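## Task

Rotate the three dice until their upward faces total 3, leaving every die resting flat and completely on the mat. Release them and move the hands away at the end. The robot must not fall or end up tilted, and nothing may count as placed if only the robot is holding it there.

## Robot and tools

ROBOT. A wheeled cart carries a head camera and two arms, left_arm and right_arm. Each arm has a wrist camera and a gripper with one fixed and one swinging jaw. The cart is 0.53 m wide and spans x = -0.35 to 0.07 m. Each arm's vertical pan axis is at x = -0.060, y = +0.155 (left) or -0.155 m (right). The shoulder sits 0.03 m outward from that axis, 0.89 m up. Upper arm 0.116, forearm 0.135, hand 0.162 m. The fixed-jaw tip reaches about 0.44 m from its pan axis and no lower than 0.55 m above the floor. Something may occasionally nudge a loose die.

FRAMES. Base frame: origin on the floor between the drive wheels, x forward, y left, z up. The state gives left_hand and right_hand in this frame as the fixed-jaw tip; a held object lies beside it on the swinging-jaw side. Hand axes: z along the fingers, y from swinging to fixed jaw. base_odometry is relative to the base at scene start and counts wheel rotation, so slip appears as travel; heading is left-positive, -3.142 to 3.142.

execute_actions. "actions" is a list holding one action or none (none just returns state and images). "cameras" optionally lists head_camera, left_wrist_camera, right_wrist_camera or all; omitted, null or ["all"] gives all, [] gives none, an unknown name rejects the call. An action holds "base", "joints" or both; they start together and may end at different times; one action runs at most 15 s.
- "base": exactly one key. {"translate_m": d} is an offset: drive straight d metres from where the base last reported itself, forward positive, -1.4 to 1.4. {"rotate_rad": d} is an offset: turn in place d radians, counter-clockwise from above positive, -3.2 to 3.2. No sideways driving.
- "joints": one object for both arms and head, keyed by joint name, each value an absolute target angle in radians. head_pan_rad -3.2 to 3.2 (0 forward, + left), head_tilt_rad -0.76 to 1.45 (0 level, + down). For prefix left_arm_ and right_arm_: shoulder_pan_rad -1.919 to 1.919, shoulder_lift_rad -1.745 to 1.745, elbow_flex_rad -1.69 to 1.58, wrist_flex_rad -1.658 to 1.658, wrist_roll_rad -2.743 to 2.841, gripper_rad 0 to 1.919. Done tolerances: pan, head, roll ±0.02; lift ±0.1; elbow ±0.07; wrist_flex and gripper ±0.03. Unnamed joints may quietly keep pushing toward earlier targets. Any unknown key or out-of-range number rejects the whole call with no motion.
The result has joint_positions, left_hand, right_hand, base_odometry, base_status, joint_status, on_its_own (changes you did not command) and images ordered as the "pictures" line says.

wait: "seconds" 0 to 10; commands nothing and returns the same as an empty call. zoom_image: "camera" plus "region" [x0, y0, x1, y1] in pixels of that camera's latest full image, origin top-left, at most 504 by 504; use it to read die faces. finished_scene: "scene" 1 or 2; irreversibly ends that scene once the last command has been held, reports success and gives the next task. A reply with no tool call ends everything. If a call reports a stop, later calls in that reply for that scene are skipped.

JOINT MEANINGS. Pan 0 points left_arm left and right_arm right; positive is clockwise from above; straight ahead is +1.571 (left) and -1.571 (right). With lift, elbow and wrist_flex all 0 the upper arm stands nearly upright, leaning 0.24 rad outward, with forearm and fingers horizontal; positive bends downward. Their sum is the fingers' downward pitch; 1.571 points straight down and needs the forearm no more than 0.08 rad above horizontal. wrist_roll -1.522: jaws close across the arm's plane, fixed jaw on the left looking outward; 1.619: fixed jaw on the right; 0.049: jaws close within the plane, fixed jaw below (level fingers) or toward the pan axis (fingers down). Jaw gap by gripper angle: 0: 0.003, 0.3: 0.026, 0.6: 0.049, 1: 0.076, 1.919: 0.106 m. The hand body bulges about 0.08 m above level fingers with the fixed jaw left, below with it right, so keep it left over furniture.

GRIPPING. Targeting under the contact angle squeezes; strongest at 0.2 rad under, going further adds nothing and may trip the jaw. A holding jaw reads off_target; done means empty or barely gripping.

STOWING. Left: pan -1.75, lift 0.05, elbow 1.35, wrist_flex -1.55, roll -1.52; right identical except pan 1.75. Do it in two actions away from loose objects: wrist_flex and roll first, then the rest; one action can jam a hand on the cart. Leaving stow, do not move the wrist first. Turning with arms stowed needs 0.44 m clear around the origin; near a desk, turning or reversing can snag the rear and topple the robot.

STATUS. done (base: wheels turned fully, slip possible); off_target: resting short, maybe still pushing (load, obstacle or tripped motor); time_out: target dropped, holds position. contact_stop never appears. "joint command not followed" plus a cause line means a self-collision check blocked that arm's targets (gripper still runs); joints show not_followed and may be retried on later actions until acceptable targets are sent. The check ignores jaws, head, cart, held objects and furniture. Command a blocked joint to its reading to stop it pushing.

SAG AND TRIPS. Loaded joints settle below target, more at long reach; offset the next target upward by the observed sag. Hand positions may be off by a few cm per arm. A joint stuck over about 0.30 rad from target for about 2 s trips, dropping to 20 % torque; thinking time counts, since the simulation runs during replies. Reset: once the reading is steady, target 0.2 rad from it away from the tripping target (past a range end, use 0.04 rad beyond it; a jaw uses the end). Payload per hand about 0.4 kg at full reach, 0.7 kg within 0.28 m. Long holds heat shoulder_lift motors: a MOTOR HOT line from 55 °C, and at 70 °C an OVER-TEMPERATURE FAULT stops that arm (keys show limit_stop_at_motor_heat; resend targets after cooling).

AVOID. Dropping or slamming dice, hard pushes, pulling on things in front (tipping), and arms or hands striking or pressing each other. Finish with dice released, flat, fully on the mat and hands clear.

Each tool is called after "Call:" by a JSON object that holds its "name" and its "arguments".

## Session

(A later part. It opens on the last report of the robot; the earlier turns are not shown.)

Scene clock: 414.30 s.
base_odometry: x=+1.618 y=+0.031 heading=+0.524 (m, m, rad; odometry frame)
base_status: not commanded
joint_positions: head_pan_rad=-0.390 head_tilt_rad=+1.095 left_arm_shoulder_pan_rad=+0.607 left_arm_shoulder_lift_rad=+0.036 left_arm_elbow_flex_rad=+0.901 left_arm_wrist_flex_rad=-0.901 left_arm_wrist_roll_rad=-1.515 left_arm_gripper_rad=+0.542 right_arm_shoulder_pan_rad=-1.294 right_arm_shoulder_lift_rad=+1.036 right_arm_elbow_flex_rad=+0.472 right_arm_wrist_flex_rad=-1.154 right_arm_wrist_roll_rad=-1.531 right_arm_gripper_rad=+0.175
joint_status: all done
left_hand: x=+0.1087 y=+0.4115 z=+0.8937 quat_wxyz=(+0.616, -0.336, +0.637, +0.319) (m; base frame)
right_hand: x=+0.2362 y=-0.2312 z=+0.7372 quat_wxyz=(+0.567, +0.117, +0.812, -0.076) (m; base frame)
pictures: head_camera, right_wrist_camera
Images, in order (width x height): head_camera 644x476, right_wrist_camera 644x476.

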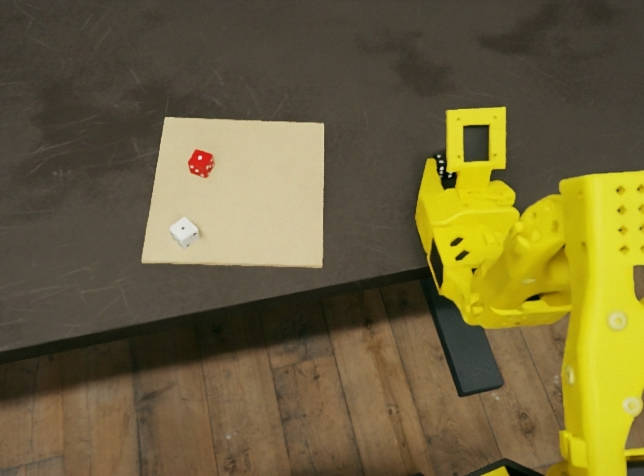

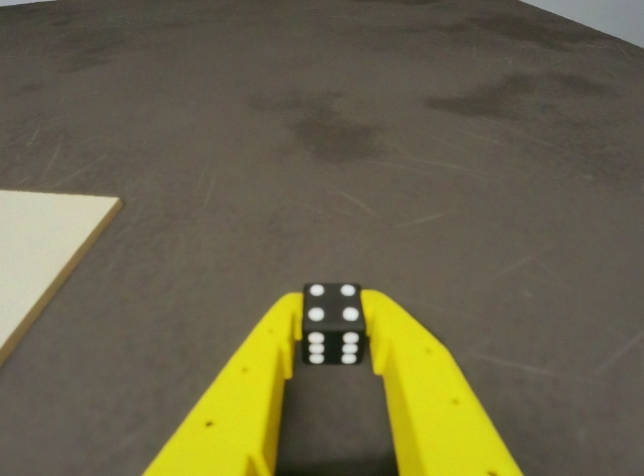

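Call:
{"name": "execute_actions", "arguments": {"actions": [{"joints": {"right_arm_shoulder_lift_rad": 1.05, "right_arm_wrist_flex_rad": -1.2}}], "cameras": ["right_wrist_camera"]}}

Scene clock: 417.93 s.
base_odometry: x=+1.618 y=+0.031 heading=+0.524 (m, m, rad; odometry frame)
base_status: not commanded
joint_positions: head_pan_rad=-0.390 head_tilt_rad=+1.095 left_arm_shoulder_pan_rad=+0.607 left_arm_shoulder_lift_rad=+0.036 left_arm_elbow_flex_rad=+0.901 left_arm_wrist_flex_rad=-0.901 left_arm_wrist_roll_rad=-1.515 left_arm_gripper_rad=+0.542 right_arm_shoulder_pan_rad=-1.294 right_arm_shoulder_lift_rad=+1.062 right_arm_elbow_flex_rad=+0.469 right_arm_wrist_flex_rad=-1.185 right_arm_wrist_roll_rad=-1.531 right_arm_gripper_rad=+0.175
joint_status: all done
left_hand: x=+0.1087 y=+0.4115 z=+0.8937 quat_wxyz=(+0.616, -0.336, +0.637, +0.319) (m; base frame)
right_hand: x=+0.2344 y=-0.2306 z=+0.7352 quat_wxyz=(+0.570, +0.117, +0.810, -0.077) (m; base frame)
pictures: right_wrist_camera
Images, in order (width x height): right_wrist_camera 644x476.

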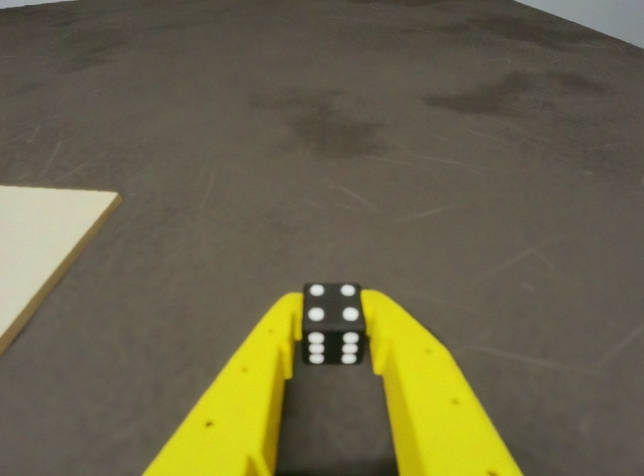

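Call:
{"name": "execute_actions", "arguments": {"actions": [{"joints": {"right_arm_gripper_rad": 0.55}}], "cameras": ["right_wrist_camera"]}}

Scene clock: 421.53 s.
base_odometry: x=+1.618 y=+0.031 heading=+0.524 (m, m, rad; odometry frame)
base_status: not commanded
joint_positions: head_pan_rad=-0.390 head_tilt_rad=+1.095 left_arm_shoulder_pan_rad=+0.607 left_arm_shoulder_lift_rad=+0.036 left_arm_elbow_flex_rad=+0.901 left_arm_wrist_flex_rad=-0.901 left_arm_wrist_roll_rad=-1.515 left_arm_gripper_rad=+0.542 right_arm_shoulder_pan_rad=-1.294 right_arm_shoulder_lift_rad=+1.064 right_arm_elbow_flex_rad=+0.469 right_arm_wrist_flex_rad=-1.185 right_arm_wrist_roll_rad=-1.531 right_arm_gripper_rad=+0.539
joint_status: all done
left_hand: x=+0.1087 y=+0.4115 z=+0.8937 quat_wxyz=(+0.616, -0.336, +0.637, +0.319) (m; base frame)
right_hand: x=+0.2342 y=-0.2306 z=+0.7348 quat_wxyz=(+0.569, +0.117, +0.810, -0.077) (m; base frame)
pictures: right_wrist_camera
Images, in order (width x height): right_wrist_camera 644x476.

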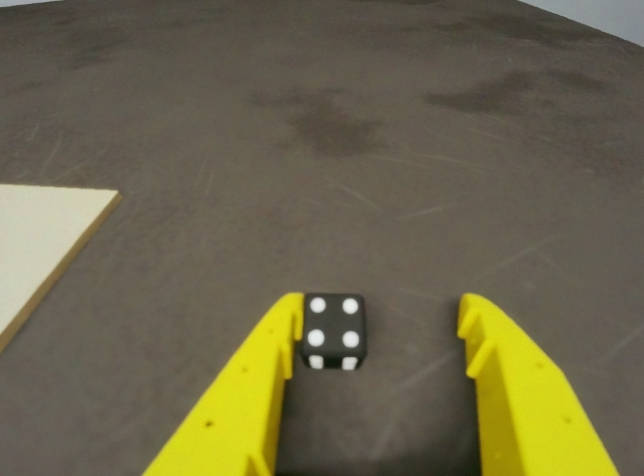

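Call:
{"name": "execute_actions", "arguments": {"actions": [{"joints": {"right_arm_shoulder_lift_rad": 0.55, "right_arm_elbow_flex_rad": 0.5, "right_arm_wrist_flex_rad": -0.9, "right_arm_gripper_rad": 0.8}}], "cameras": []}}

Call:
{"name": "execute_actions", "arguments": {"actions": [{"base": {"translate_m": 0.07}, "joints": {"right_arm_shoulder_pan_rad": -1.23, "right_arm_shoulder_lift_rad": 0.44, "right_arm_elbow_flex_rad": 0.04, "right_arm_wrist_flex_rad": 1.05, "right_arm_wrist_roll_rad": -1.457}}], "cameras": ["head_camera", "right_wrist_camera"]}}

Scene clock: 431.47 s.
base_odometry: x=+1.618 y=+0.031 heading=+0.524 (m, m, rad; odometry frame)
base_status: not commanded
joint_positions: head_pan_rad=-0.390 head_tilt_rad=+1.095 left_arm_shoulder_pan_rad=+0.607 left_arm_shoulder_lift_rad=+0.036 left_arm_elbow_flex_rad=+0.901 left_arm_wrist_flex_rad=-0.901 left_arm_wrist_roll_rad=-1.515 left_arm_gripper_rad=+0.542 right_arm_shoulder_pan_rad=-1.294 right_arm_shoulder_lift_rad=+0.600 right_arm_elbow_flex_rad=+0.501 right_arm_wrist_flex_rad=-0.901 right_arm_wrist_roll_rad=-1.531 right_arm_gripper_rad=+0.790
joint_status: all done
left_hand: x=+0.1087 y=+0.4115 z=+0.8937 quat_wxyz=(+0.616, -0.336, +0.637, +0.319) (m; base frame)
right_hand: x=+0.2692 y=-0.2405 z=+0.8210 quat_wxyz=(+0.627, +0.110, +0.766, -0.085) (m; base frame)
pictures: none
No camera images: the call's "cameras" was empty. Leave "cameras" out to get every camera's image.

Scene clock: 433.50 s.
base_odometry: x=+1.678 y=+0.067 heading=+0.526 (m, m, rad; odometry frame)
base_status: done
joint_positions: head_pan_rad=-0.390 head_tilt_rad=+1.095 left_arm_shoulder_pan_rad=+0.607 left_arm_shoulder_lift_rad=+0.036 left_arm_elbow_flex_rad=+0.901 left_arm_wrist_flex_rad=-0.901 left_arm_wrist_roll_rad=-1.515 left_arm_gripper_rad=+0.542 right_arm_shoulder_pan_rad=-1.237 right_arm_shoulder_lift_rad=+0.490 right_arm_elbow_flex_rad=+0.073 right_arm_wrist_flex_rad=+1.043 right_arm_wrist_roll_rad=-1.468 right_arm_gripper_rad=+0.790
joint_status: all done
left_hand: x=+0.1087 y=+0.4115 z=+0.8937 quat_wxyz=(+0.616, -0.336, +0.637, +0.319) (m; base frame)
right_hand: x=+0.1492 y=-0.2194 z=+0.7521 quat_wxyz=(-0.017, +0.139, +0.990, +0.003) (m; base frame)
pictures: head_camera, right_wrist_camera
Images, in order (width x height): head_camera 644x476, right_wrist_camera 644x476.

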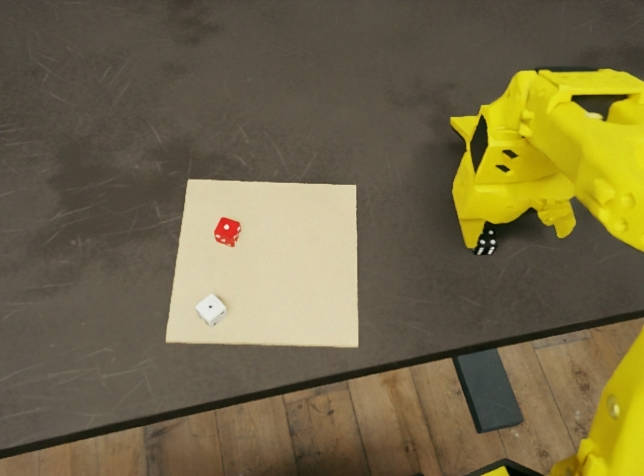

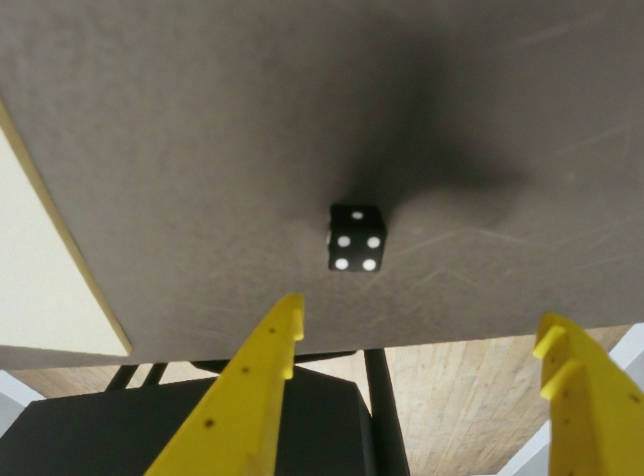

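Call:
{"name": "execute_actions", "arguments": {"actions": [{"joints": {"right_arm_shoulder_lift_rad": 0.61, "right_arm_elbow_flex_rad": -0.015, "right_arm_wrist_flex_rad": 0.925}}], "cameras": ["right_wrist_camera"]}}

Scene clock: 438.83 s.
base_odometry: x=+1.678 y=+0.067 heading=+0.526 (m, m, rad; odometry frame)
base_status: not commanded
joint_positions: head_pan_rad=-0.390 head_tilt_rad=+1.095 left_arm_shoulder_pan_rad=+0.607 left_arm_shoulder_lift_rad=+0.036 left_arm_elbow_flex_rad=+0.901 left_arm_wrist_flex_rad=-0.901 left_arm_wrist_roll_rad=-1.515 left_arm_gripper_rad=+0.542 right_arm_shoulder_pan_rad=-1.237 right_arm_shoulder_lift_rad=+0.628 right_arm_elbow_flex_rad=+0.016 right_arm_wrist_flex_rad=+0.932 right_arm_wrist_roll_rad=-1.468 right_arm_gripper_rad=+0.790
joint_status: all done
left_hand: x=+0.1087 y=+0.4115 z=+0.8937 quat_wxyz=(+0.616, -0.336, +0.637, +0.319) (m; base frame)
right_hand: x=+0.1585 y=-0.2226 z=+0.7313 quat_wxyz=(-0.003, +0.139, +0.990, +0.001) (m; base frame)
pictures: right_wrist_camera
Images, in order (width x height): right_wrist_camera 644x476.

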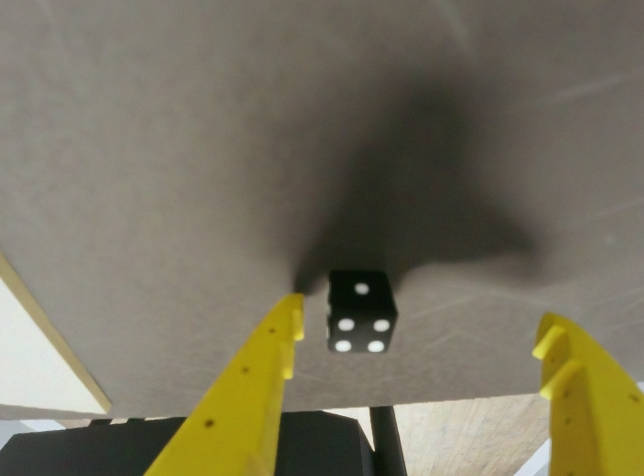

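Good position. Closing the gripper.

Call:
{"name": "execute_actions", "arguments": {"actions": [{"joints": {"right_arm_gripper_rad": 0.05}}], "cameras": ["right_wrist_camera"]}}

Scene clock: 442.03 s.
base_odometry: x=+1.678 y=+0.067 heading=+0.526 (m, m, rad; odometry frame)
base_status: not commanded
joint_positions: head_pan_rad=-0.390 head_tilt_rad=+1.095 left_arm_shoulder_pan_rad=+0.607 left_arm_shoulder_lift_rad=+0.036 left_arm_elbow_flex_rad=+0.901 left_arm_wrist_flex_rad=-0.901 left_arm_wrist_roll_rad=-1.515 left_arm_gripper_rad=+0.542 right_arm_shoulder_pan_rad=-1.237 right_arm_shoulder_lift_rad=+0.628 right_arm_elbow_flex_rad=+0.016 right_arm_wrist_flex_rad=+0.932 right_arm_wrist_roll_rad=-1.468 right_arm_gripper_rad=+0.175
joint_status: right_arm_gripper_rad off_target (ended at +0.175, target +0.050)
left_hand: x=+0.1087 y=+0.4115 z=+0.8937 quat_wxyz=(+0.616, -0.336, +0.637, +0.319) (m; base frame)
right_hand: x=+0.1585 y=-0.2226 z=+0.7313 quat_wxyz=(-0.003, +0.139, +0.990, +0.001) (m; base frame)
pictures: right_wrist_camera
Images, in order (width x height): right_wrist_camera 644x476.

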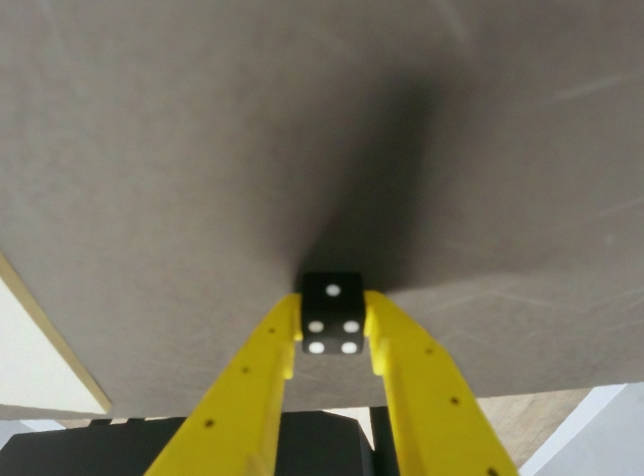

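Call:
{"name": "execute_actions", "arguments": {"actions": [{"base": {"translate_m": -0.035}, "joints": {"right_arm_shoulder_pan_rad": -1.7, "right_arm_shoulder_lift_rad": 0.2, "right_arm_elbow_flex_rad": 0.75, "right_arm_wrist_flex_rad": -0.5, "right_arm_wrist_roll_rad": -1.522}}], "cameras": []}}

Call:
{"name": "execute_actions", "arguments": {"actions": [{"joints": {"right_arm_shoulder_pan_rad": -1.82, "right_arm_shoulder_lift_rad": 0.98, "right_arm_elbow_flex_rad": 0.44, "right_arm_wrist_flex_rad": -1.13}}], "cameras": ["head_camera", "right_wrist_camera"]}}

Scene clock: 450.37 s.
base_odometry: x=+1.648 y=+0.049 heading=+0.525 (m, m, rad; odometry frame)
base_status: done
joint_positions: head_pan_rad=-0.390 head_tilt_rad=+1.095 left_arm_shoulder_pan_rad=+0.607 left_arm_shoulder_lift_rad=+0.036 left_arm_elbow_flex_rad=+0.901 left_arm_wrist_flex_rad=-0.901 left_arm_wrist_roll_rad=-1.515 left_arm_gripper_rad=+0.542 right_arm_shoulder_pan_rad=-1.693 right_arm_shoulder_lift_rad=+0.243 right_arm_elbow_flex_rad=+0.752 right_arm_wrist_flex_rad=-0.484 right_arm_wrist_roll_rad=-1.511 right_arm_gripper_rad=+0.175
joint_status: all done
left_hand: x=+0.1087 y=+0.4115 z=+0.8937 quat_wxyz=(+0.616, -0.336, +0.637, +0.319) (m; base frame)
right_hand: x=+0.2390 y=-0.1106 z=+0.8073 quat_wxyz=(+0.504, -0.057, +0.861, +0.028) (m; base frame)
pictures: none
No camera images: the call's "cameras" was empty. Leave "cameras" out to get every camera's image.

Scene clock: 451.67 s.
base_odometry: x=+1.648 y=+0.049 heading=+0.525 (m, m, rad; odometry frame)
base_status: not commanded
joint_positions: head_pan_rad=-0.390 head_tilt_rad=+1.095 left_arm_shoulder_pan_rad=+0.607 left_arm_shoulder_lift_rad=+0.036 left_arm_elbow_flex_rad=+0.901 left_arm_wrist_flex_rad=-0.901 left_arm_wrist_roll_rad=-1.515 left_arm_gripper_rad=+0.542 right_arm_shoulder_pan_rad=-1.811 right_arm_shoulder_lift_rad=+0.996 right_arm_elbow_flex_rad=+0.463 right_arm_wrist_flex_rad=-1.113 right_arm_wrist_roll_rad=-1.511 right_arm_gripper_rad=+0.175
joint_status: all done
left_hand: x=+0.1087 y=+0.4115 z=+0.8937 quat_wxyz=(+0.616, -0.336, +0.637, +0.319) (m; base frame)
right_hand: x=+0.2405 y=-0.0735 z=+0.7434 quat_wxyz=(+0.571, -0.102, +0.812, +0.066) (m; base frame)
pictures: head_camera, right_wrist_camera
Images, in order (width x height): head_camera 644x476, right_wrist_camera 644x476.

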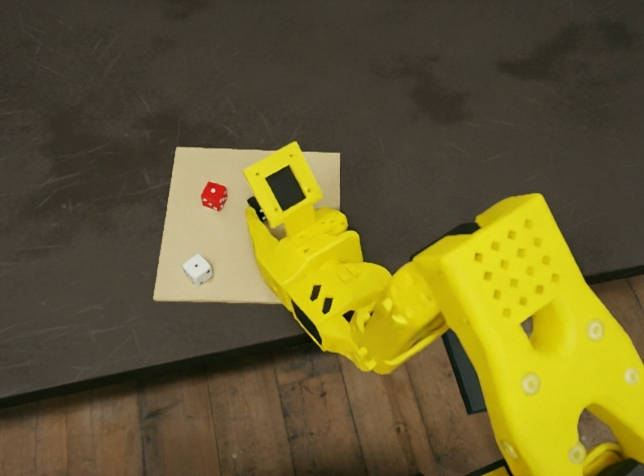

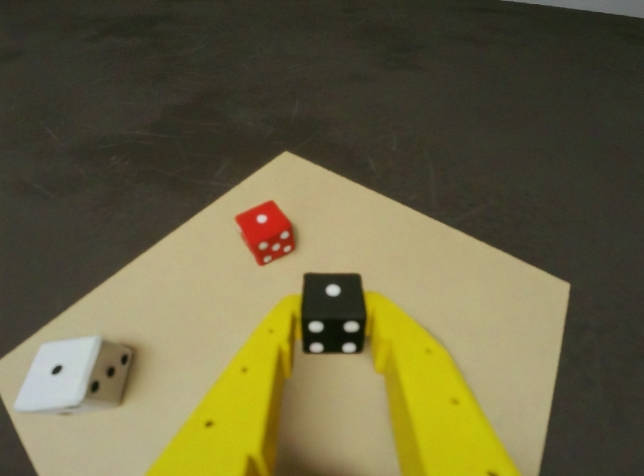

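Call:
{"name": "execute_actions", "arguments": {"actions": [{"joints": {"right_arm_shoulder_pan_rad": -1.74, "right_arm_shoulder_lift_rad": 1.03, "right_arm_elbow_flex_rad": 0.45, "right_arm_wrist_flex_rad": -1.185}}], "cameras": ["head_camera", "right_wrist_camera"]}}

Scene clock: 455.17 s.
base_odometry: x=+1.648 y=+0.049 heading=+0.525 (m, m, rad; odometry frame)
base_status: not commanded
joint_positions: head_pan_rad=-0.390 head_tilt_rad=+1.095 left_arm_shoulder_pan_rad=+0.607 left_arm_shoulder_lift_rad=+0.036 left_arm_elbow_flex_rad=+0.901 left_arm_wrist_flex_rad=-0.901 left_arm_wrist_roll_rad=-1.515 left_arm_gripper_rad=+0.542 right_arm_shoulder_pan_rad=-1.748 right_arm_shoulder_lift_rad=+1.044 right_arm_elbow_flex_rad=+0.463 right_arm_wrist_flex_rad=-1.168 right_arm_wrist_roll_rad=-1.511 right_arm_gripper_rad=+0.175
joint_status: all done
left_hand: x=+0.1087 y=+0.4115 z=+0.8937 quat_wxyz=(+0.616, -0.336, +0.637, +0.319) (m; base frame)
right_hand: x=+0.2408 y=-0.0933 z=+0.7385 quat_wxyz=(+0.576, -0.077, +0.812, +0.048) (m; base frame)
pictures: head_camera, right_wrist_camera
Images, in order (width x height): head_camera 644x476, right_wrist_camera 644x476.

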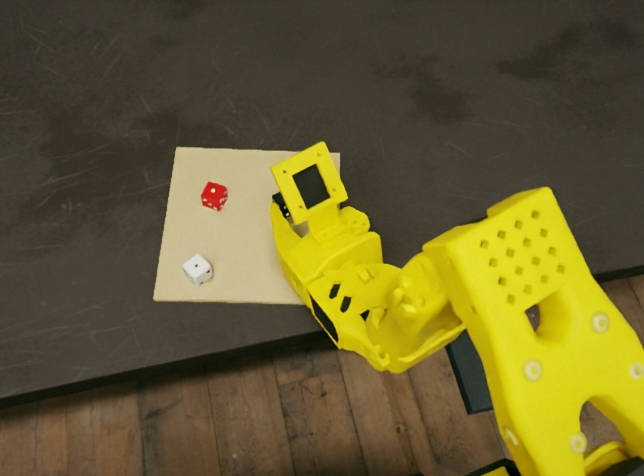

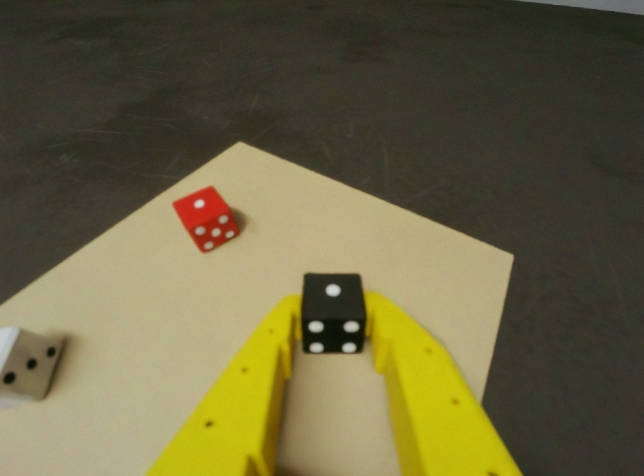

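Call:
{"name": "execute_actions", "arguments": {"actions": [{"joints": {"right_arm_gripper_rad": 0.55}}], "cameras": ["right_wrist_camera"]}}

Scene clock: 458.13 s.
base_odometry: x=+1.648 y=+0.049 heading=+0.525 (m, m, rad; odometry frame)
base_status: not commanded
joint_positions: head_pan_rad=-0.390 head_tilt_rad=+1.095 left_arm_shoulder_pan_rad=+0.607 left_arm_shoulder_lift_rad=+0.036 left_arm_elbow_flex_rad=+0.901 left_arm_wrist_flex_rad=-0.901 left_arm_wrist_roll_rad=-1.515 left_arm_gripper_rad=+0.542 right_arm_shoulder_pan_rad=-1.748 right_arm_shoulder_lift_rad=+1.044 right_arm_elbow_flex_rad=+0.463 right_arm_wrist_flex_rad=-1.169 right_arm_wrist_roll_rad=-1.511 right_arm_gripper_rad=+0.539
joint_status: all done
left_hand: x=+0.1087 y=+0.4115 z=+0.8937 quat_wxyz=(+0.616, -0.336, +0.637, +0.319) (m; base frame)
right_hand: x=+0.2409 y=-0.0933 z=+0.7388 quat_wxyz=(+0.577, -0.077, +0.812, +0.048) (m; base frame)
pictures: right_wrist_camera
Images, in order (width x height): right_wrist_camera 644x476.

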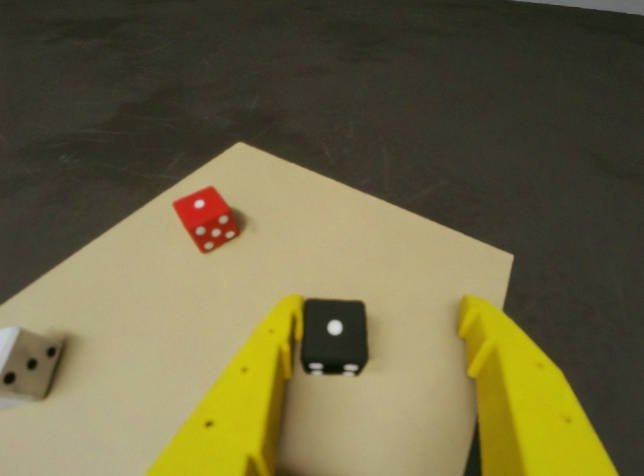

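The black die now shows 1. Retreating the arm and checking the result.

Call:
{"name": "execute_actions", "arguments": {"actions": [{"joints": {"right_arm_shoulder_lift_rad": 0.55, "right_arm_elbow_flex_rad": 0.5, "right_arm_wrist_flex_rad": -0.9}}], "cameras": []}}

Call:
{"name": "execute_actions", "arguments": {"actions": [{"base": {"translate_m": -0.15}, "joints": {"right_arm_shoulder_pan_rad": -0.6, "right_arm_shoulder_lift_rad": 0.0, "right_arm_elbow_flex_rad": 0.9, "right_arm_wrist_flex_rad": -0.9, "head_tilt_rad": 0.95, "head_pan_rad": -0.3}}], "cameras": ["head_camera"]}}

Scene clock: 464.93 s.
base_odometry: x=+1.648 y=+0.049 heading=+0.525 (m, m, rad; odometry frame)
base_status: not commanded
joint_positions: head_pan_rad=-0.390 head_tilt_rad=+1.095 left_arm_shoulder_pan_rad=+0.607 left_arm_shoulder_lift_rad=+0.036 left_arm_elbow_flex_rad=+0.901 left_arm_wrist_flex_rad=-0.901 left_arm_wrist_roll_rad=-1.515 left_arm_gripper_rad=+0.542 right_arm_shoulder_pan_rad=-1.748 right_arm_shoulder_lift_rad=+0.602 right_arm_elbow_flex_rad=+0.501 right_arm_wrist_flex_rad=-0.901 right_arm_wrist_roll_rad=-1.511 right_arm_gripper_rad=+0.540
joint_status: all done
left_hand: x=+0.1087 y=+0.4115 z=+0.8937 quat_wxyz=(+0.616, -0.336, +0.637, +0.319) (m; base frame)
right_hand: x=+0.2732 y=-0.0875 z=+0.8204 quat_wxyz=(+0.630, -0.073, +0.771, +0.052) (m; base frame)
pictures: none
No camera images: the call's "cameras" was empty. Leave "cameras" out to get every camera's image.

Scene clock: 466.53 s.
base_odometry: x=+1.518 y=-0.026 heading=+0.525 (m, m, rad; odometry frame)
base_status: done
joint_positions: head_pan_rad=-0.310 head_tilt_rad=+0.965 left_arm_shoulder_pan_rad=+0.607 left_arm_shoulder_lift_rad=+0.036 left_arm_elbow_flex_rad=+0.901 left_arm_wrist_flex_rad=-0.901 left_arm_wrist_roll_rad=-1.515 left_arm_gripper_rad=+0.542 right_arm_shoulder_pan_rad=-0.610 right_arm_shoulder_lift_rad=+0.039 right_arm_elbow_flex_rad=+0.903 right_arm_wrist_flex_rad=-0.901 right_arm_wrist_roll_rad=-1.511 right_arm_gripper_rad=+0.540
joint_status: all done
left_hand: x=+0.1087 y=+0.4115 z=+0.8937 quat_wxyz=(+0.616, -0.336, +0.637, +0.319) (m; base frame)
right_hand: x=+0.1220 y=-0.4020 z=+0.8925 quat_wxyz=(+0.612, +0.330, +0.642, -0.323) (m; base frame)
pictures: head_camera
Images, in order (width x height): head_camera 644x476.

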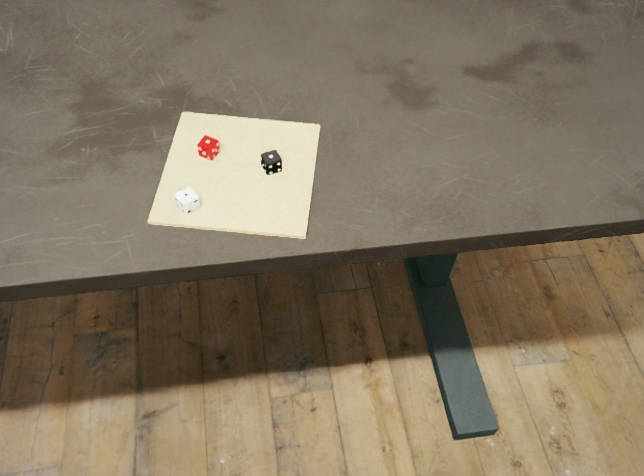

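All three dice show 1 and sit fully on the mat. Finishing scene 1.

Call:
{"name": "finished_scene", "arguments": {"scene": 1}}

The scene is finished: the task was done.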